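# Sort objects into matching labeled bins on the table

## Task

Place every object into the bin whose label matches it, and leave any object that matches no label on the table. No object may stick out over a bin's rim, every bin must end up resting flat on the table, and everything must stay in place by itself once the robot lets go.

## Robot and tools

Robot: a single five-joint arm with a two-finger gripper, mounted above a table; its base may be slightly tilted. Joints in column order: shoulder pan, shoulder lift, elbow flex, wrist flex, wrist roll. A growing shoulder pan angle swings the arm clockwise seen from above.

Scene frame: origin on the table surface directly under the arm's base, +z up, +y to the left when facing along +x. Camera calibrations use this frame.

Tool execute_actions, argument actions: a list holding zero or one item. An empty list ({"actions": []}) only reports the current state. An item with rows is a motion: rows is a list of 1 to 15 rows, each row exactly 6 numbers: five absolute joint target angles in radians (same order as above, same values the Joint positions line reports), then the gripper opening. steps (1 to 15, default 15) is how many control steps of 1/30 s the motion lasts; each row covers one step and the final row is reused for any remaining steps. An item with only steps (up to 300) is a wait: no new command, returns after that many steps counted from the previous result. Optional pictures (true/false) chooses whether camera images come back; by default they do. If a call is refused, nothing reaches the robot.

Joint targets are absolute angles, not offsets. Stated ranges: pan -1.920 to 1.920, lift -1.745 to 1.745, elbow -1.690 to 1.580, wrist flex -1.658 to 1.658, wrist roll -2.744 to 2.841. True ends may differ by up to 0.037 rad either way. A target more than 0.037 rad beyond a stated end, and further out than the joint currently sits, gets the call refused. Targets past the real end are clipped to it, and the result may then print "joint sent to its limit" (possibly about an earlier motion); absence of that line does not prove more travel exists.

Gripper opening: a scale from -1 (closed) to +1 (fully open, pads 0.106 m apart); 0 is roughly 0.074 m. It is linear in the finger joint, not in metres. Full open to closed takes at least about 0.5 s.

Motion limits: targets move at most 5 rad/s and need 0.13 s to reach that speed. Each step, the target sent is kept within a lead of the measured angle: 0.23 rad pan, 0.328 lift and elbow, 0.262 wrist flex, 0.224 wrist roll. If the targets would place the gripper over 70 mm from where it is measured, all are scaled back toward the measured angles, so far moves need several calls. Weight of the arm is roughly compensated, but not a carried object; friction typically leaves joints 0.01 to 0.05 rad short of the command. Between calls, and while you reason, the arm keeps heading toward the last row sent, until it has nearly stopped or a step is held; after that only a new action makes it continue or press further. Fingers still in motion finish moving.

Result lines: Joint positions gives the five angles (rad) and the pad gap (m). grip_measured is the measured opening on the command scale. "joint command not followed" means the clearance check altered or blocked targets on some steps (mounting blocks or posts count as part of the arm). HELD marks steps where your row was not wholly sent. MOTOR HOT appears from 55 °C; at 70 °C an OVER-TEMPERATURE FAULT stops the arm and the hot motors go limp under load until cooled. Cameras whose calibration changed are listed in results that carry pictures.

Gripping: to keep hold, command an opening well below grip_measured; the larger the gap, the harder the squeeze (roughly 19 to 25 N per pad on objects up to about 5 cm wide, first contact can spike higher). Commanding more than about 0.08 below grip_measured for about 2 s total may make the force fade silently; raising the command above grip_measured restores force but releases the object. Loads heat motors, including while idle, so do not hold things longer than needed. Objects in hand may be briefly tugged, and loose objects may be nudged.

Hazards: with fingers pointing down and the gripper within about 0.15 m of the pan axis, wrist roll values outside about -1.9 to 0.0 rad can bring the bracket or open finger too close to the arm. Pushing hard against something immovable for about 2 s total can weaken a motor without any message; fix it by commanding that joint about 0.15 rad from its reported angle, away from the obstruction. Avoid drops, slams, hard pushes, tipping bins, and anything leaving the table (that fails the job). Release objects fully inside the bin so nothing rests on a rim.

Tool zoom_image: camera (one of cam_head_left, cam_head_right, cam_high, cam_low, cam_wrist) and region [x0, y0, x1, y1] in pixels of that camera's latest image, origin top-left, at most 504 by 504. Returns a magnified view, useful for reading bin labels. All images are 672x504; cam_wrist rides on the gripper and has no given pose.

Tool finished_scene: scene (1 or 2) ends that scene for good, grades it, and returns the next scene's task. Call it only after the arrangement is complete and stable with the gripper released. Replying without any tool call ends everything.

Each tool is called as name(argument=value, ...) on one line, values as JSON.

## Session

execute_actions(actions=[])

Scene clock: 0.00 s of 7600.00 s.
grip_measured=+1.00
Joint positions: [ 1.429 -0.156 -0.411  1.298 -1.363  0.106]
Motor temperatures (°C, as the motors report them): [26 28 26 24 27]

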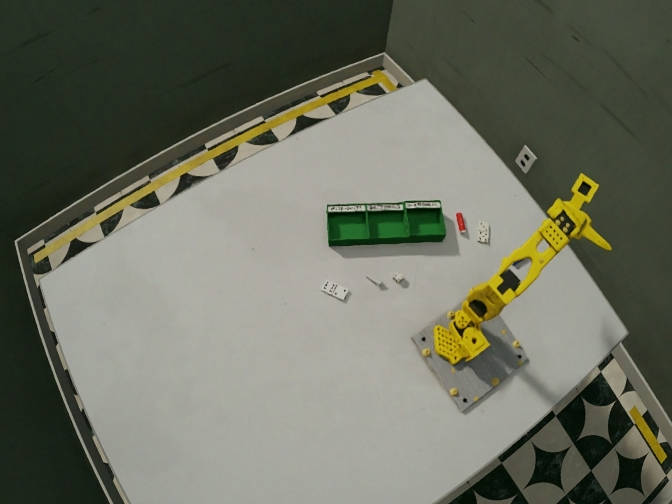

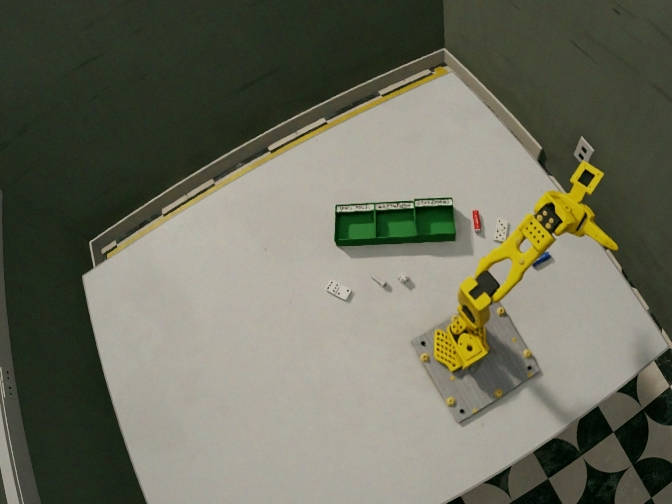

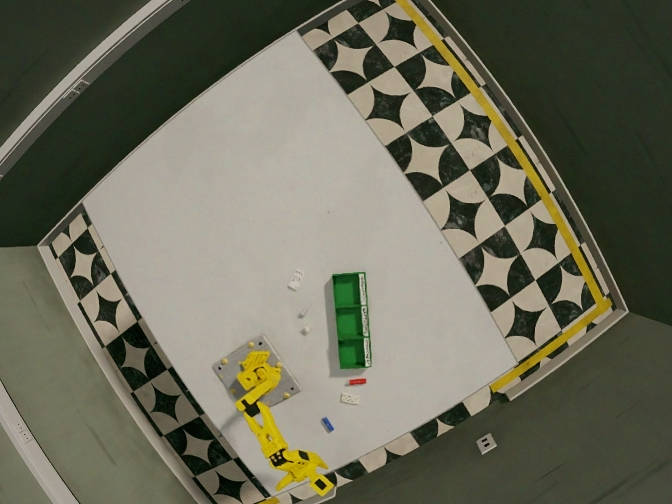

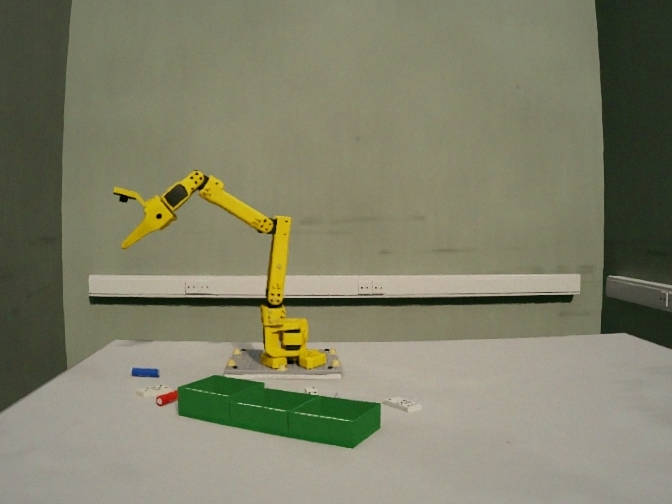

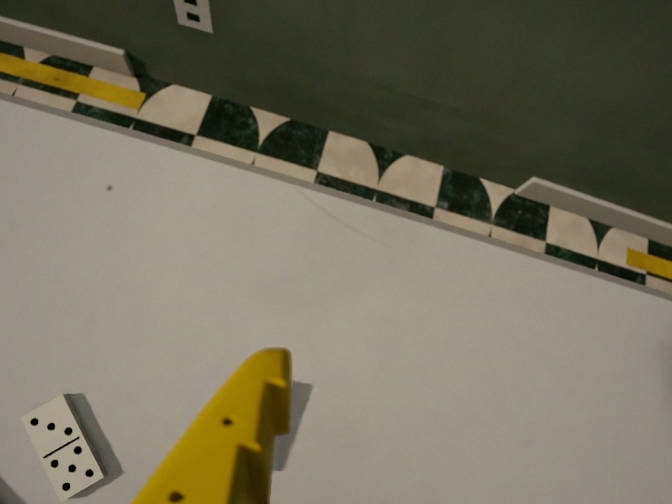

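zoom_image(camera="cam_head_left", region=[300, 180, 520, 320])

zoom_image(camera="cam_high", region=[260, 250, 420, 450])

zoom_image(camera="cam_head_right", region=[320, 185, 560, 310])

Region (300, 180, 520, 320) of cam_head_left's 672x504 image, scaled by 2.291, with more detail than that image has; it fills the top 321 rows of this view, and the rest is white.

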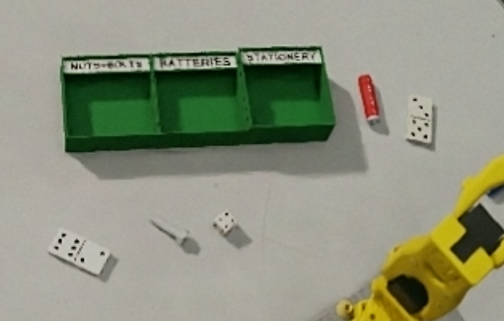

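Region (260, 250, 420, 450) of cam_high's 672x504 image, scaled by 2.520, with more detail than that image has; it fills the left 403 columns of this view, and the rest is white.

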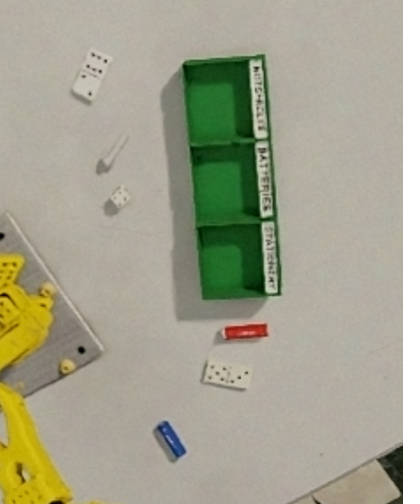

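Region (320, 185, 560, 310) of cam_head_right's 672x504 image, scaled by 2.100, with more detail than that image has; it fills the top 262 rows of this view, and the rest is white.

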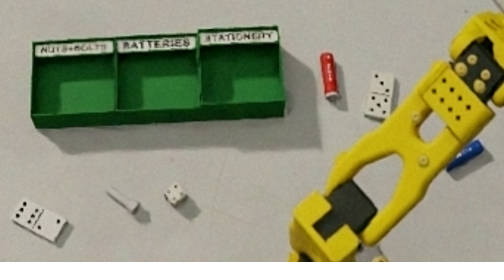

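execute_actions(actions=[{"rows":[[1.1,-0.14,-0.35,1.33,-1.36,0.6],[0.8,-0.12,-0.25,1.36,-1.36,0.3],[0.5,-0.1,-0.15,1.4,-1.36,0],[0.2,-0.08,-0.05,1.43,-1.36,-0.2],[0.2,-0.08,-0.05,1.43,-1.36,-0.2],[-0.1,-0.05,0.03,1.46,-1.36,-0.2],[-0.1,-0.05,0.03,1.46,-1.36,-0.2],[-0.3,-0.03,0.1,1.49,-1.36,-0.2],[-0.49,-0.03,0.1,1.49,-1.36,-0.2]],"steps":15}], pictures=false)

execute_actions(actions=[{"steps":20}])

Scene clock: 15.53 s of 7600.00 s.
grip_measured=-0.16
Joint positions: [ 0.803 -0.044  0.081  1.481 -1.363  0.064]
Motor temperatures (°C, as the motors report them): [26 28 26 24 27]
Steps of this call (steps 1 to 90: nothing new was sent; then 12.03 s passed at rest; steps 91 to 105: all 15 steps of this action). Readings (joint positions):
91: [1.429 -0.156 -0.411 1.298 -1.363]
92: [1.421 -0.156 -0.407 1.304 -1.363]
94: [1.352 -0.142 -0.338 1.338 -1.363]
98: [1.182 -0.093 -0.131 1.407 -1.363]
105: the state above

Scene clock: 16.20 s of 7600.00 s.
grip_measured=-0.19
Joint positions: [-0.36  -0.044  0.081  1.482 -1.363  0.061]
Motor temperatures (°C, as the motors report them): [26 28 26 24 27]
Steps of this call (steps 1 to 20: the robot went on to your last target). Readings (joint positions):
1: [0.745 -0.044 0.081 1.482 -1.363]
2: [0.686 -0.044 0.081 1.482 -1.363]
4: [0.570 -0.044 0.081 1.482 -1.363]
8: [0.338 -0.044 0.081 1.482 -1.363]
20: the state above

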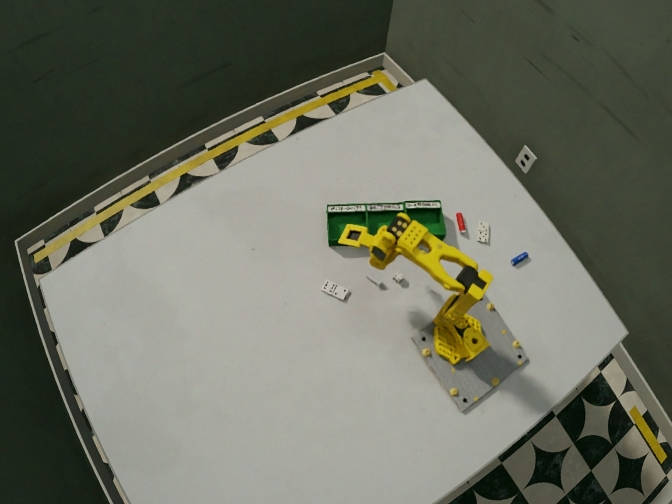

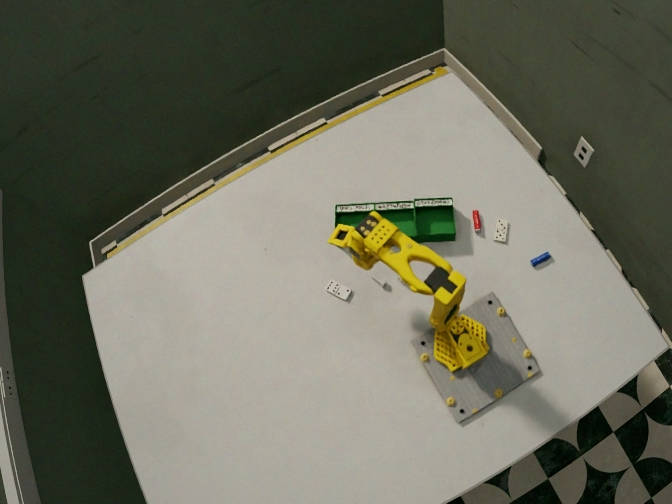

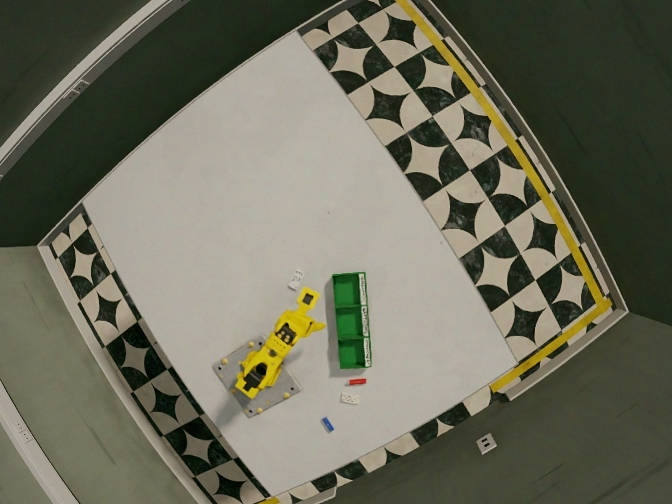

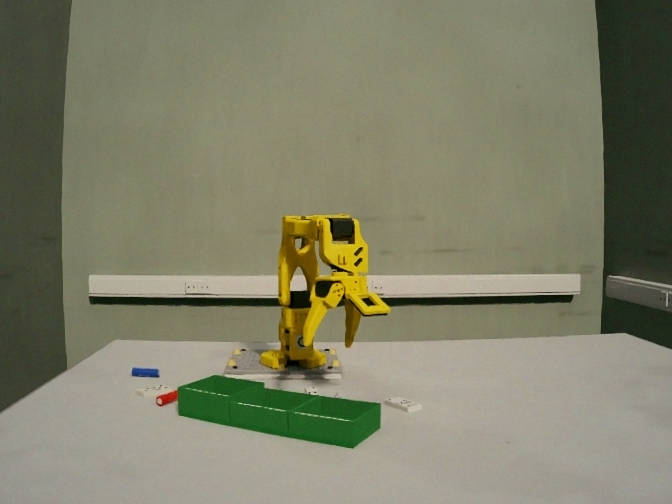

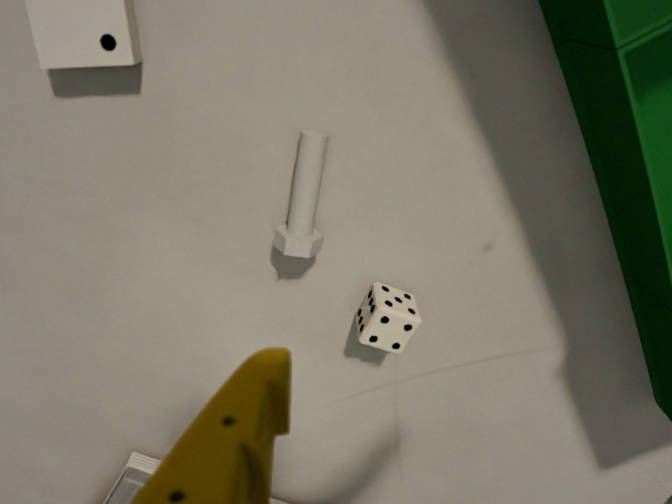

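execute_actions(actions=[{"rows":[[-0.41,-0.02,0.13,1.43,-1.36,-0.2],[-0.41,0,0.18,1.37,-1.36,-0.2],[-0.41,0.02,0.23,1.31,-1.36,-0.2],[-0.41,0.04,0.28,1.25,-1.36,-0.2],[-0.41,0.05,0.31,1.21,-1.36,-0.2]],"steps":15}])

Scene clock: 20.50 s of 7600.00 s.
grip_measured=-0.19
Joint positions: [-0.416  0.036  0.293  1.218 -1.363  0.061]
Motor temperatures (°C, as the motors report them): [26 28 26 24 27]
Steps of this call (steps 1 to 30: the robot went on to your last target; steps 31 to 100: nothing new was sent; then 0.47 s passed at rest; steps 101 to 115: all 15 steps of this action). Readings (joint positions):
101: [-0.484 -0.044 0.083 1.482 -1.363]
102: [-0.478 -0.039 0.092 1.476 -1.363]
104: [-0.444 -0.016 0.147 1.412 -1.363]
108: [-0.418 0.034 0.277 1.249 -1.363]
115: the state above

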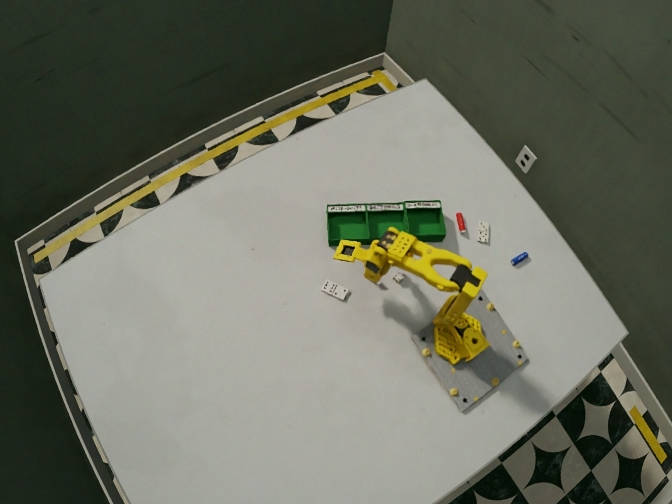

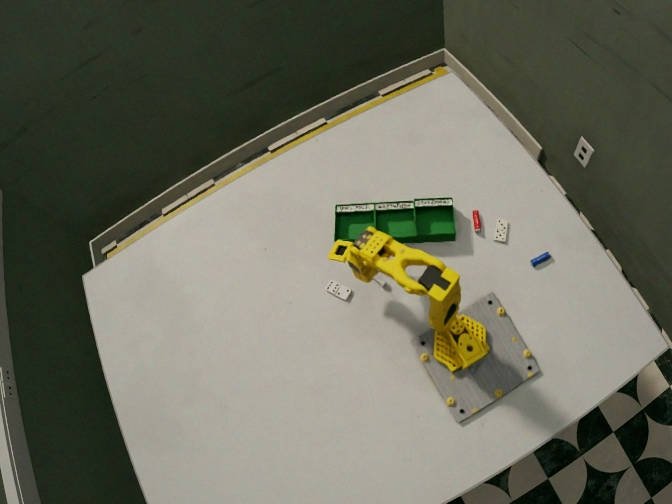

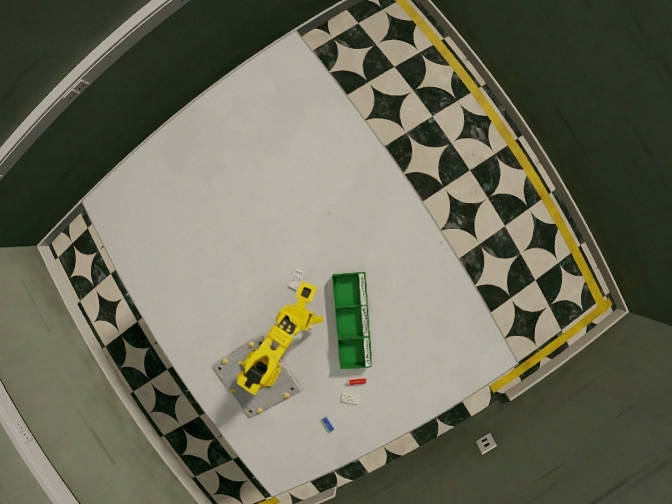

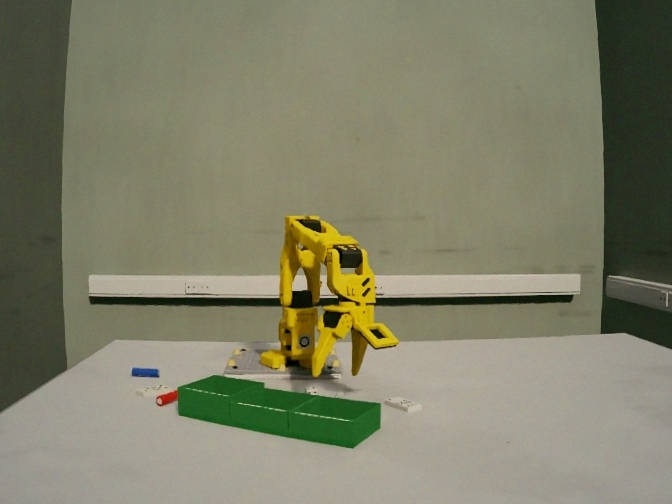

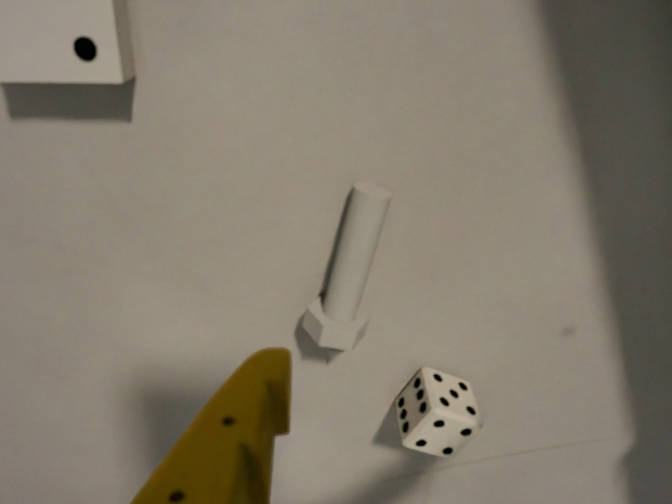

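execute_actions(actions=[{"rows":[[-0.39,0.09,0.22,1.22,-1.36,-0.4],[-0.39,0.14,0.16,1.22,-1.36,-0.6],[-0.39,0.19,0.13,1.21,-1.36,-0.6],[-0.39,0.24,0.13,1.2,-1.36,-0.6]],"steps":15}])

Scene clock: 24.33 s of 7600.00 s.
grip_measured=-0.59
Joint positions: [-0.395  0.223  0.145  1.208 -1.363  0.033]
Motor temperatures (°C, as the motors report them): [26 28 26 24 27]
Steps of this call (steps 1 to 15: the robot went on to your last target; steps 16 to 90: nothing new was sent; then 0.33 s passed at rest; steps 91 to 105: all 15 steps of this action). Readings (joint positions):
91: [-0.415 0.038 0.293 1.218 -1.363]
92: [-0.410 0.048 0.290 1.218 -1.363]
94: [-0.400 0.110 0.234 1.217 -1.363]
98: [-0.395 0.217 0.153 1.208 -1.363]
105: the state above

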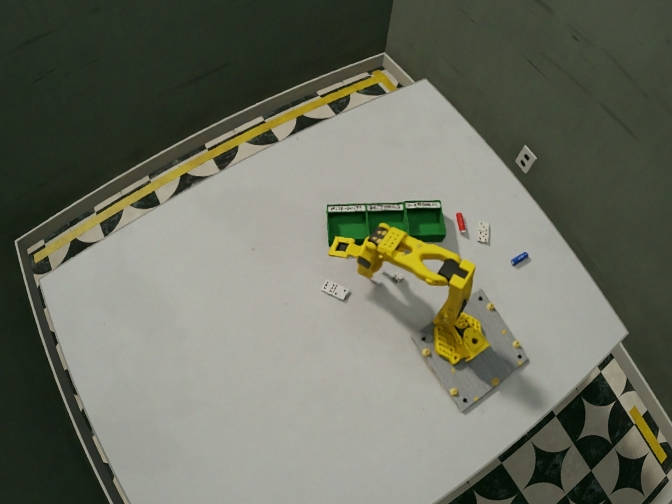

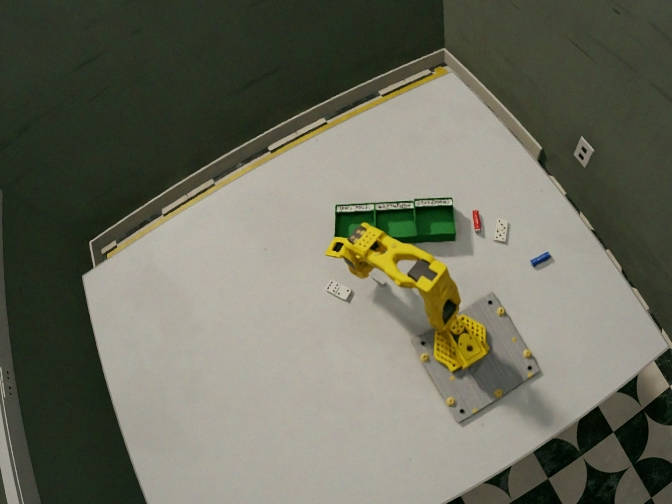

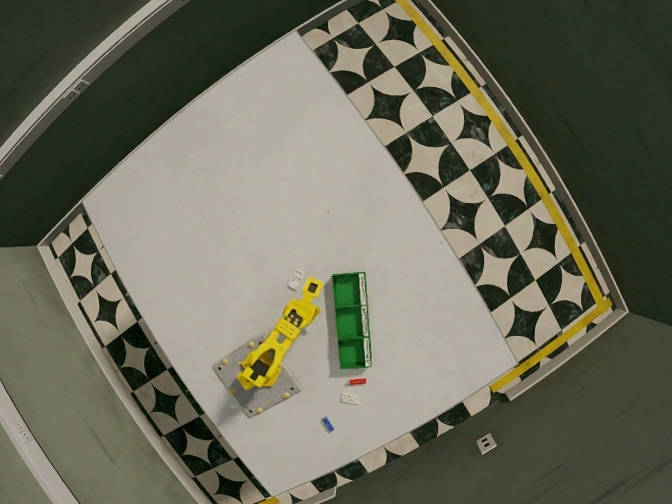

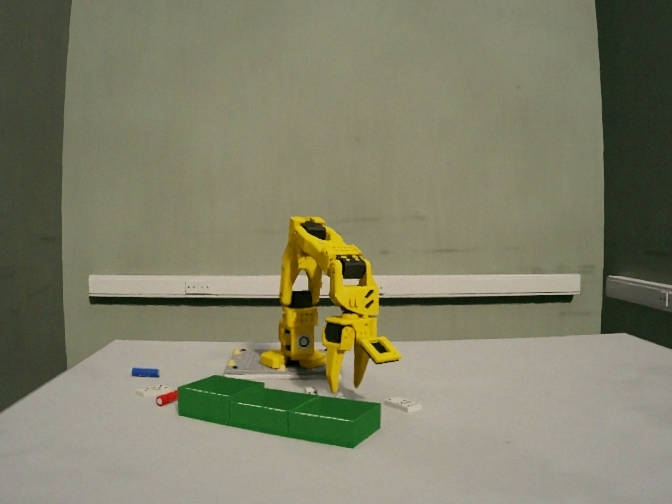

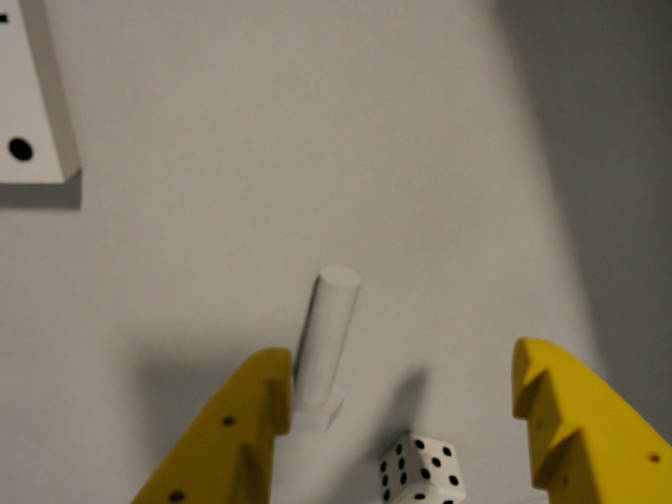

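execute_actions(actions=[{"rows":[[-0.435,0.24,0.13,1.2,-1.36,-0.6],[-0.435,0.24,0.13,1.2,-1.36,-0.6],[-0.435,0.24,0.13,1.2,-1.36,-0.6],[-0.435,0.24,0.13,1.2,-1.36,-0.6],[-0.435,0.26,0.13,1.19,-1.36,-0.6],[-0.435,0.28,0.13,1.17,-1.36,-0.6]],"steps":15}])

zoom_image(camera="cam_head_left", region=[330, 230, 430, 310])

Scene clock: 27.57 s of 7600.00 s.
grip_measured=-0.59
Joint positions: [-0.429  0.263  0.144  1.177 -1.363  0.033]
Motor temperatures (°C, as the motors report them): [26 28 26 24 27]
Steps of this call (steps 1 to 15: the robot went on to your last target; steps 16 to 82: nothing new was sent; steps 83 to 97: all 15 steps of this action). Readings (joint positions):
83: [-0.395 0.223 0.145 1.208 -1.363]
84: [-0.400 0.223 0.145 1.208 -1.363]
86: [-0.416 0.223 0.145 1.208 -1.363]
90: [-0.429 0.255 0.144 1.188 -1.363]
97: the state above

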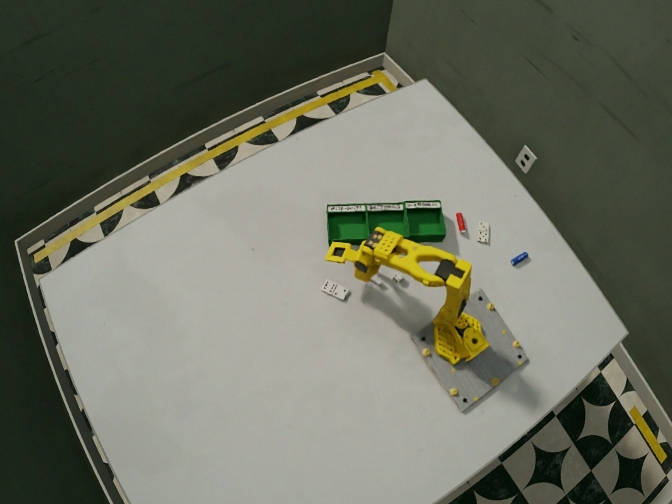

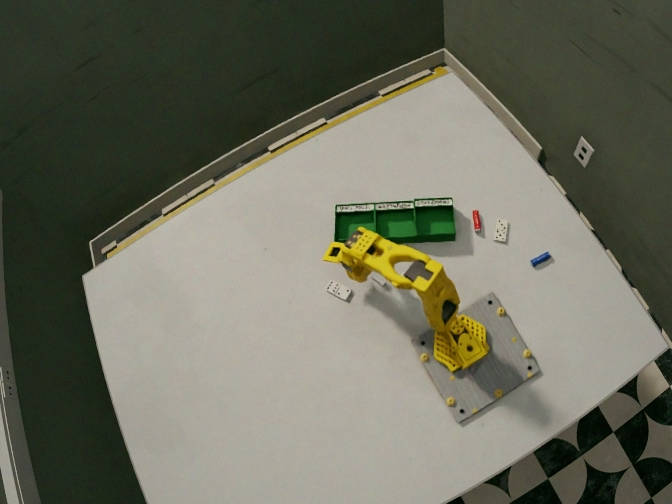

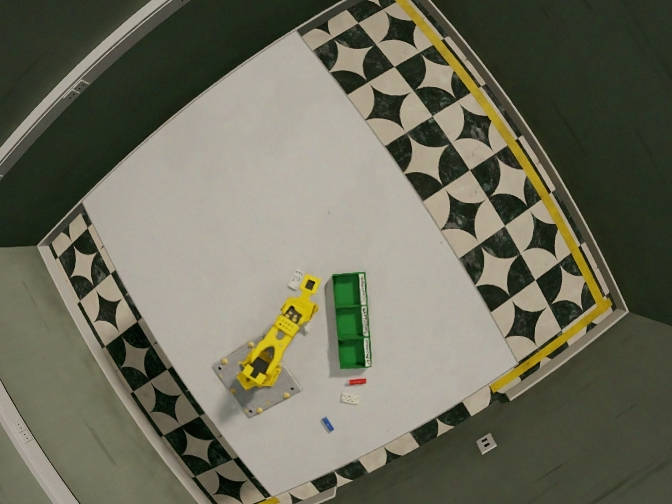

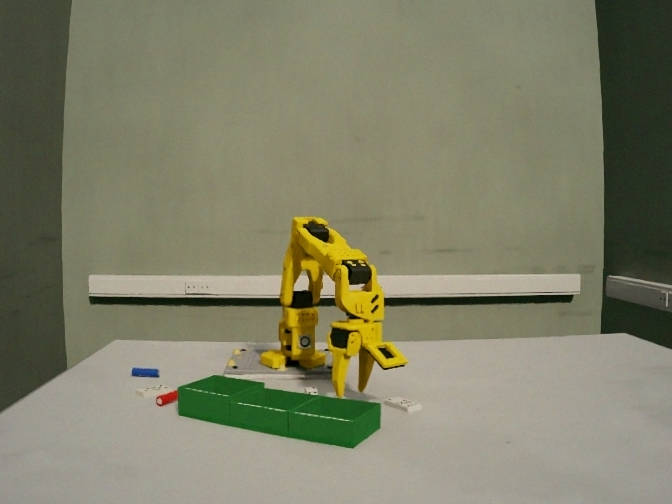

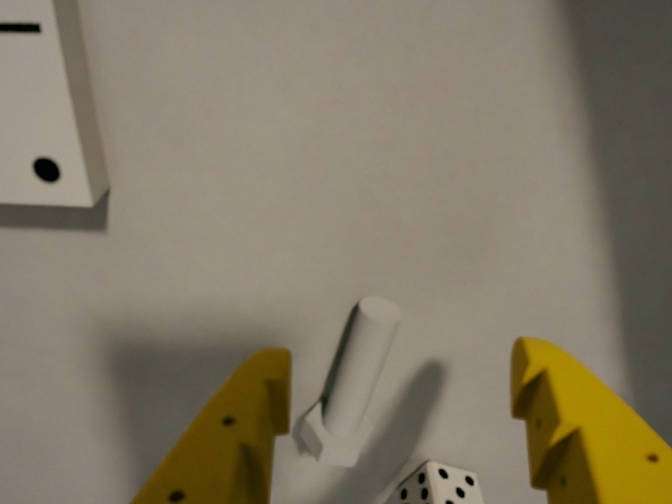

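Region (330, 230, 430, 310) of cam_head_left's 672x504 image, scaled by 5.040, with more detail than that image has; it fills the top 403 rows of this view, and the rest is white.

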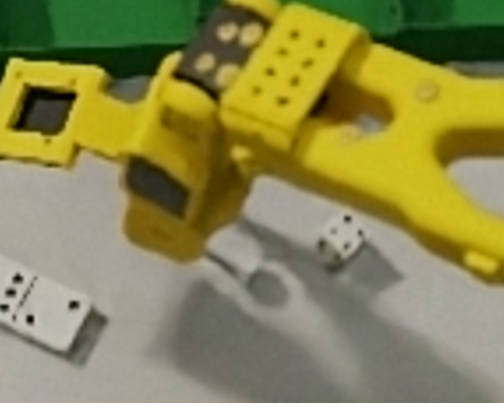

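execute_actions(actions=[{"rows":[[-0.435,0.28,0.17,1.15,-1.36,-0.6],[-0.435,0.27,0.2,1.13,-1.36,-0.6],[-0.435,0.27,0.225,1.11,-1.36,-0.6]],"steps":12}])

Scene clock: 29.40 s of 7600.00 s.
grip_measured=-0.59
Joint positions: [-0.43   0.263  0.207  1.119 -1.363  0.033]
Motor temperatures (°C, as the motors report them): [26 28 26 24 27]
Steps of this call (steps 1 to 15: the robot went on to your last target; steps 16 to 43: nothing new was sent; steps 44 to 55: all 12 steps of this action). Readings (joint positions):
44: [-0.430 0.263 0.144 1.177 -1.363]
45: [-0.430 0.263 0.145 1.169 -1.363]
47: [-0.430 0.263 0.176 1.143 -1.363]
51: [-0.430 0.263 0.207 1.120 -1.363]
55: the state above

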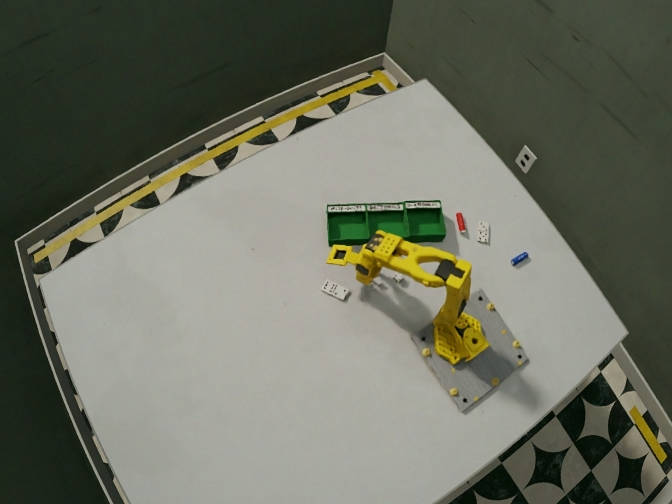

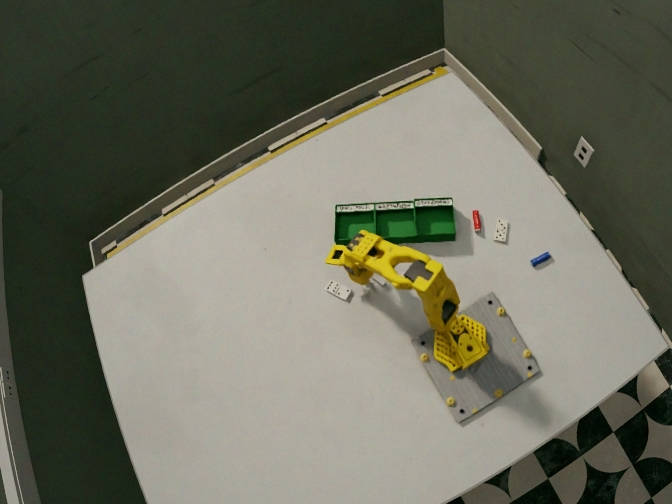

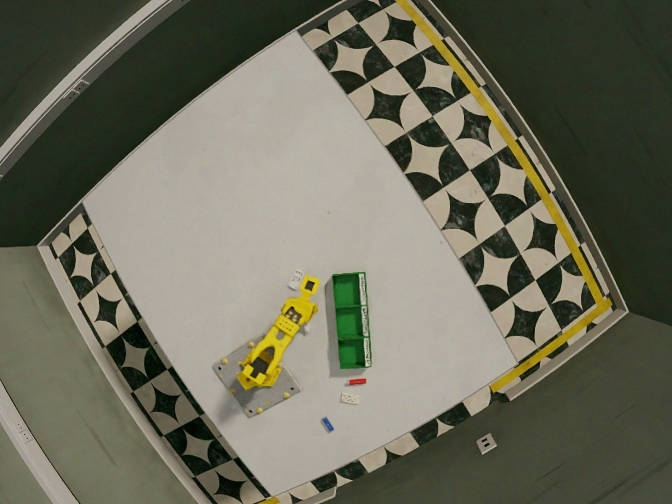

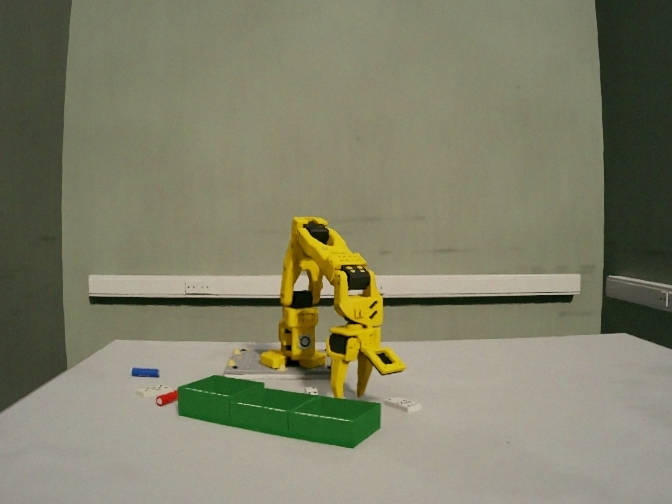

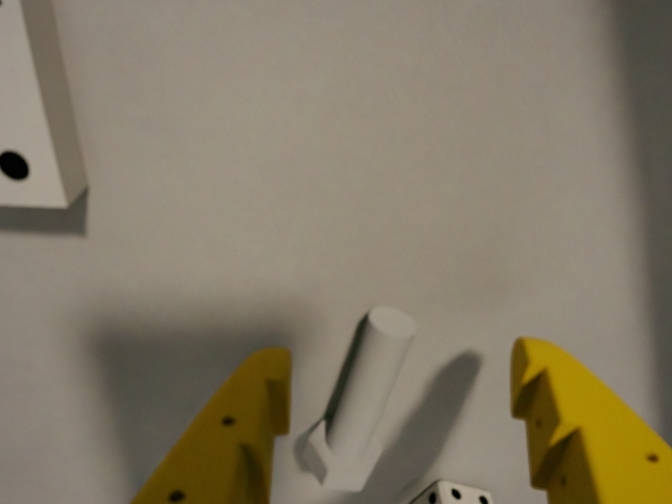

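execute_actions(actions=[{"rows":[[-0.435,0.27,0.25,1.09,-1.36,-0.6],[-0.435,0.27,0.275,1.065,-1.36,-0.6]],"steps":10}])

Scene clock: 30.90 s of 7600.00 s.
grip_measured=-0.59
Joint positions: [-0.43   0.263  0.259  1.073 -1.363  0.033]
Motor temperatures (°C, as the motors report them): [26 28 26 24 27]
Steps of this call (steps 1 to 15: the robot went on to your last target; steps 16 to 35: nothing new was sent; steps 36 to 45: all 10 steps of this action). Readings (joint positions):
36: [-0.430 0.263 0.208 1.117 -1.363]
37: [-0.430 0.263 0.218 1.109 -1.363]
39: [-0.430 0.263 0.245 1.086 -1.363]
43: [-0.430 0.263 0.259 1.073 -1.363]
45: the state above

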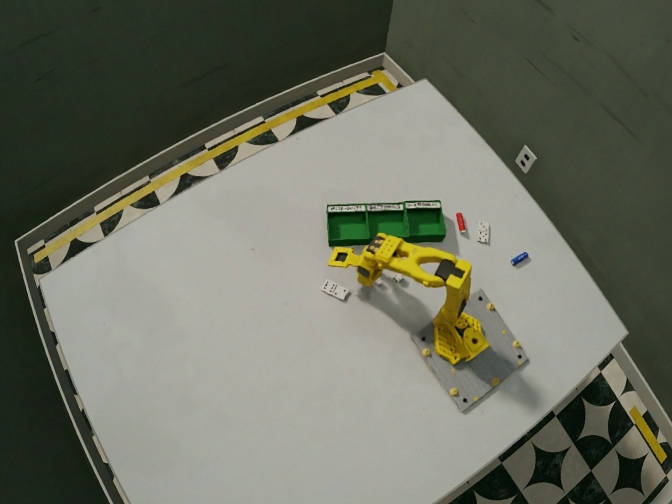

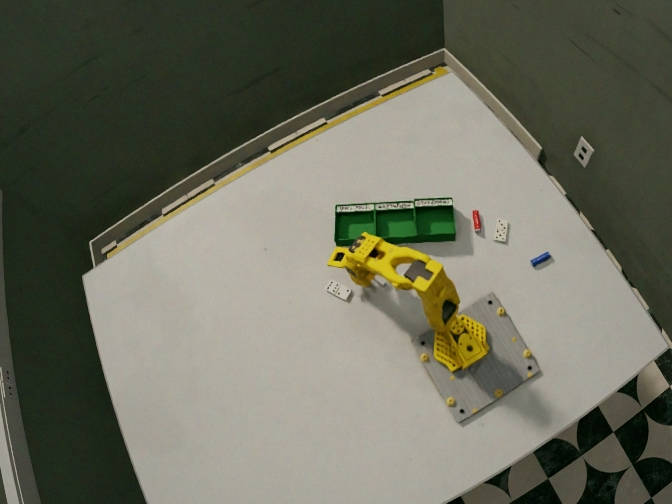

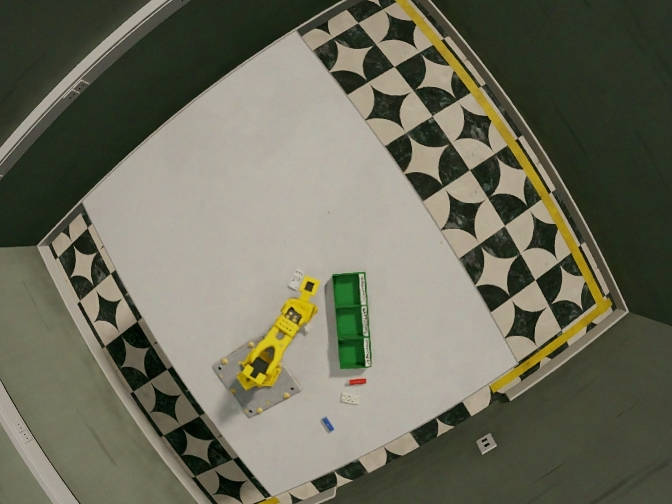

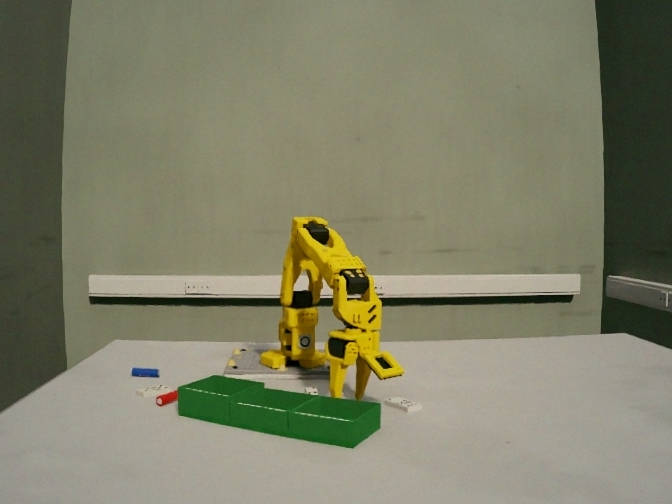

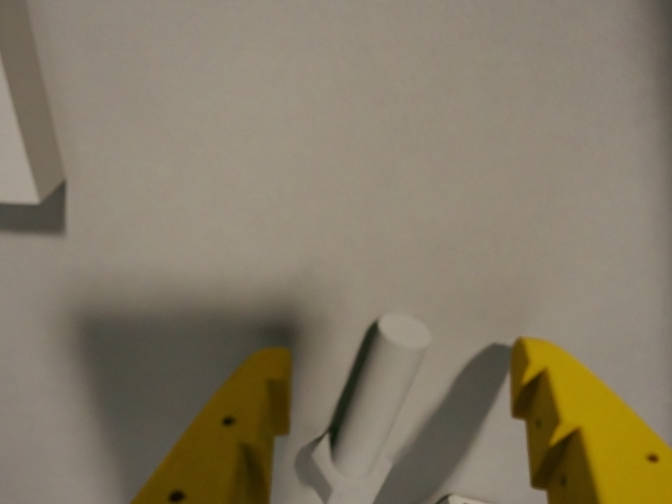

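Near the table now. Close.

execute_actions(actions=[{"rows":[[-0.435,0.27,0.29,1.05,-1.36,-0.7],[-0.435,0.27,0.29,1.05,-1.36,-0.75],[-0.435,0.27,0.29,1.05,-1.36,-0.8],[-0.435,0.27,0.29,1.05,-1.36,-0.85],[-0.435,0.27,0.29,1.05,-1.36,-0.9],[-0.435,0.27,0.29,1.05,-1.36,-0.96]],"steps":15}])

Scene clock: 32.67 s of 7600.00 s.
grip_measured=-0.95
Joint positions: [-0.43   0.263  0.271  1.057 -1.363  0.007]
Motor temperatures (°C, as the motors report them): [26 28 26 24 27]
Steps of this call (steps 1 to 15: the robot went on to your last target; steps 16 to 38: nothing new was sent; steps 39 to 53: all 15 steps of this action). Readings (joint positions):
39: [-0.430 0.263 0.259 1.071 -1.363]
40: [-0.430 0.263 0.265 1.066 -1.363]
42: [-0.430 0.263 0.271 1.060 -1.363]
46: [-0.430 0.263 0.271 1.057 -1.363]
53: the state above

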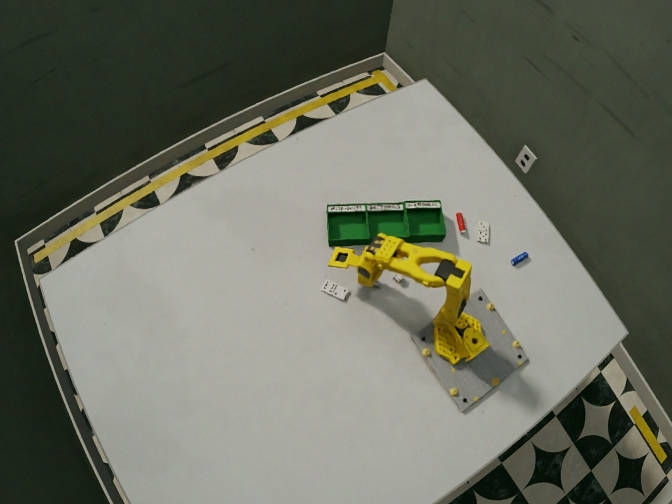

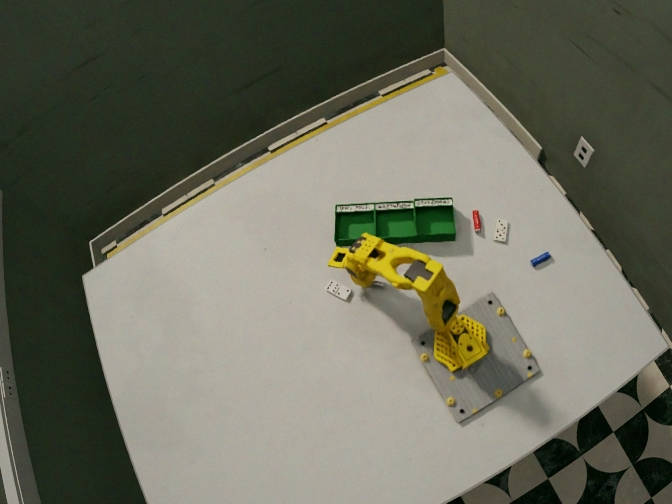

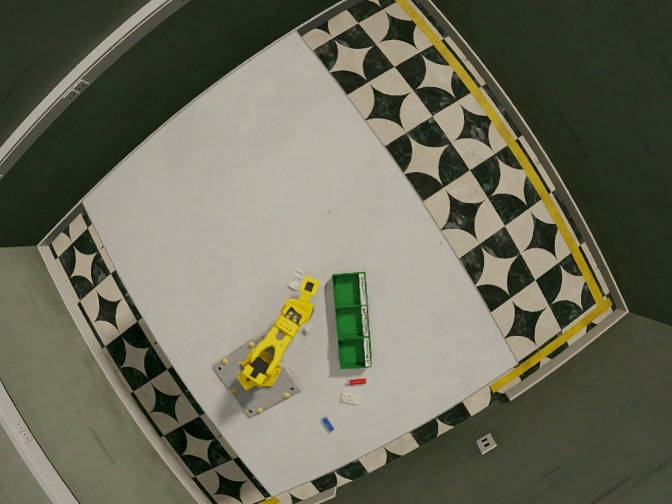

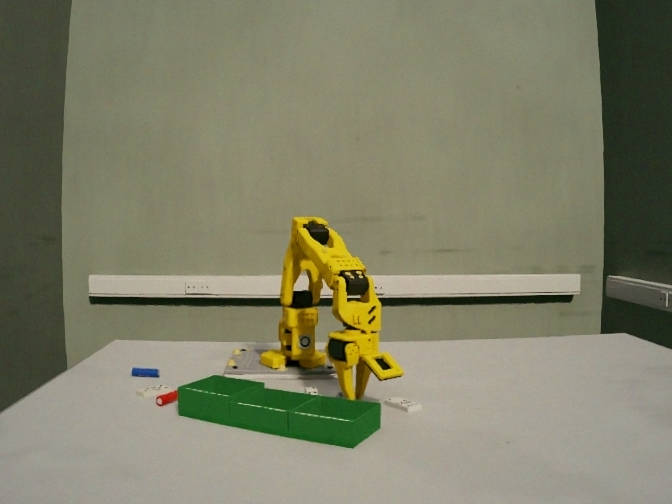

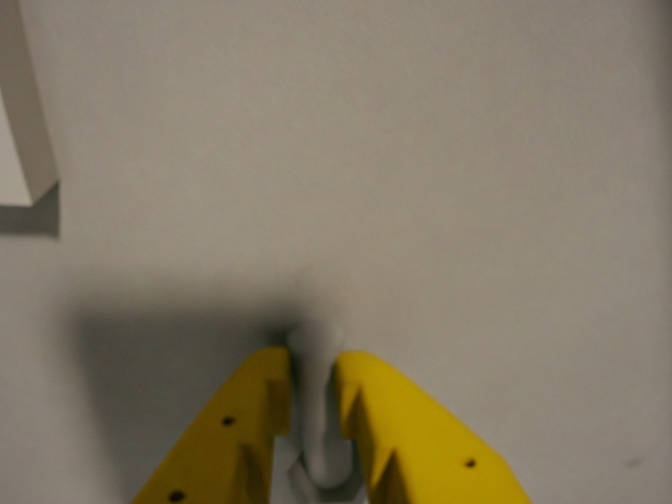

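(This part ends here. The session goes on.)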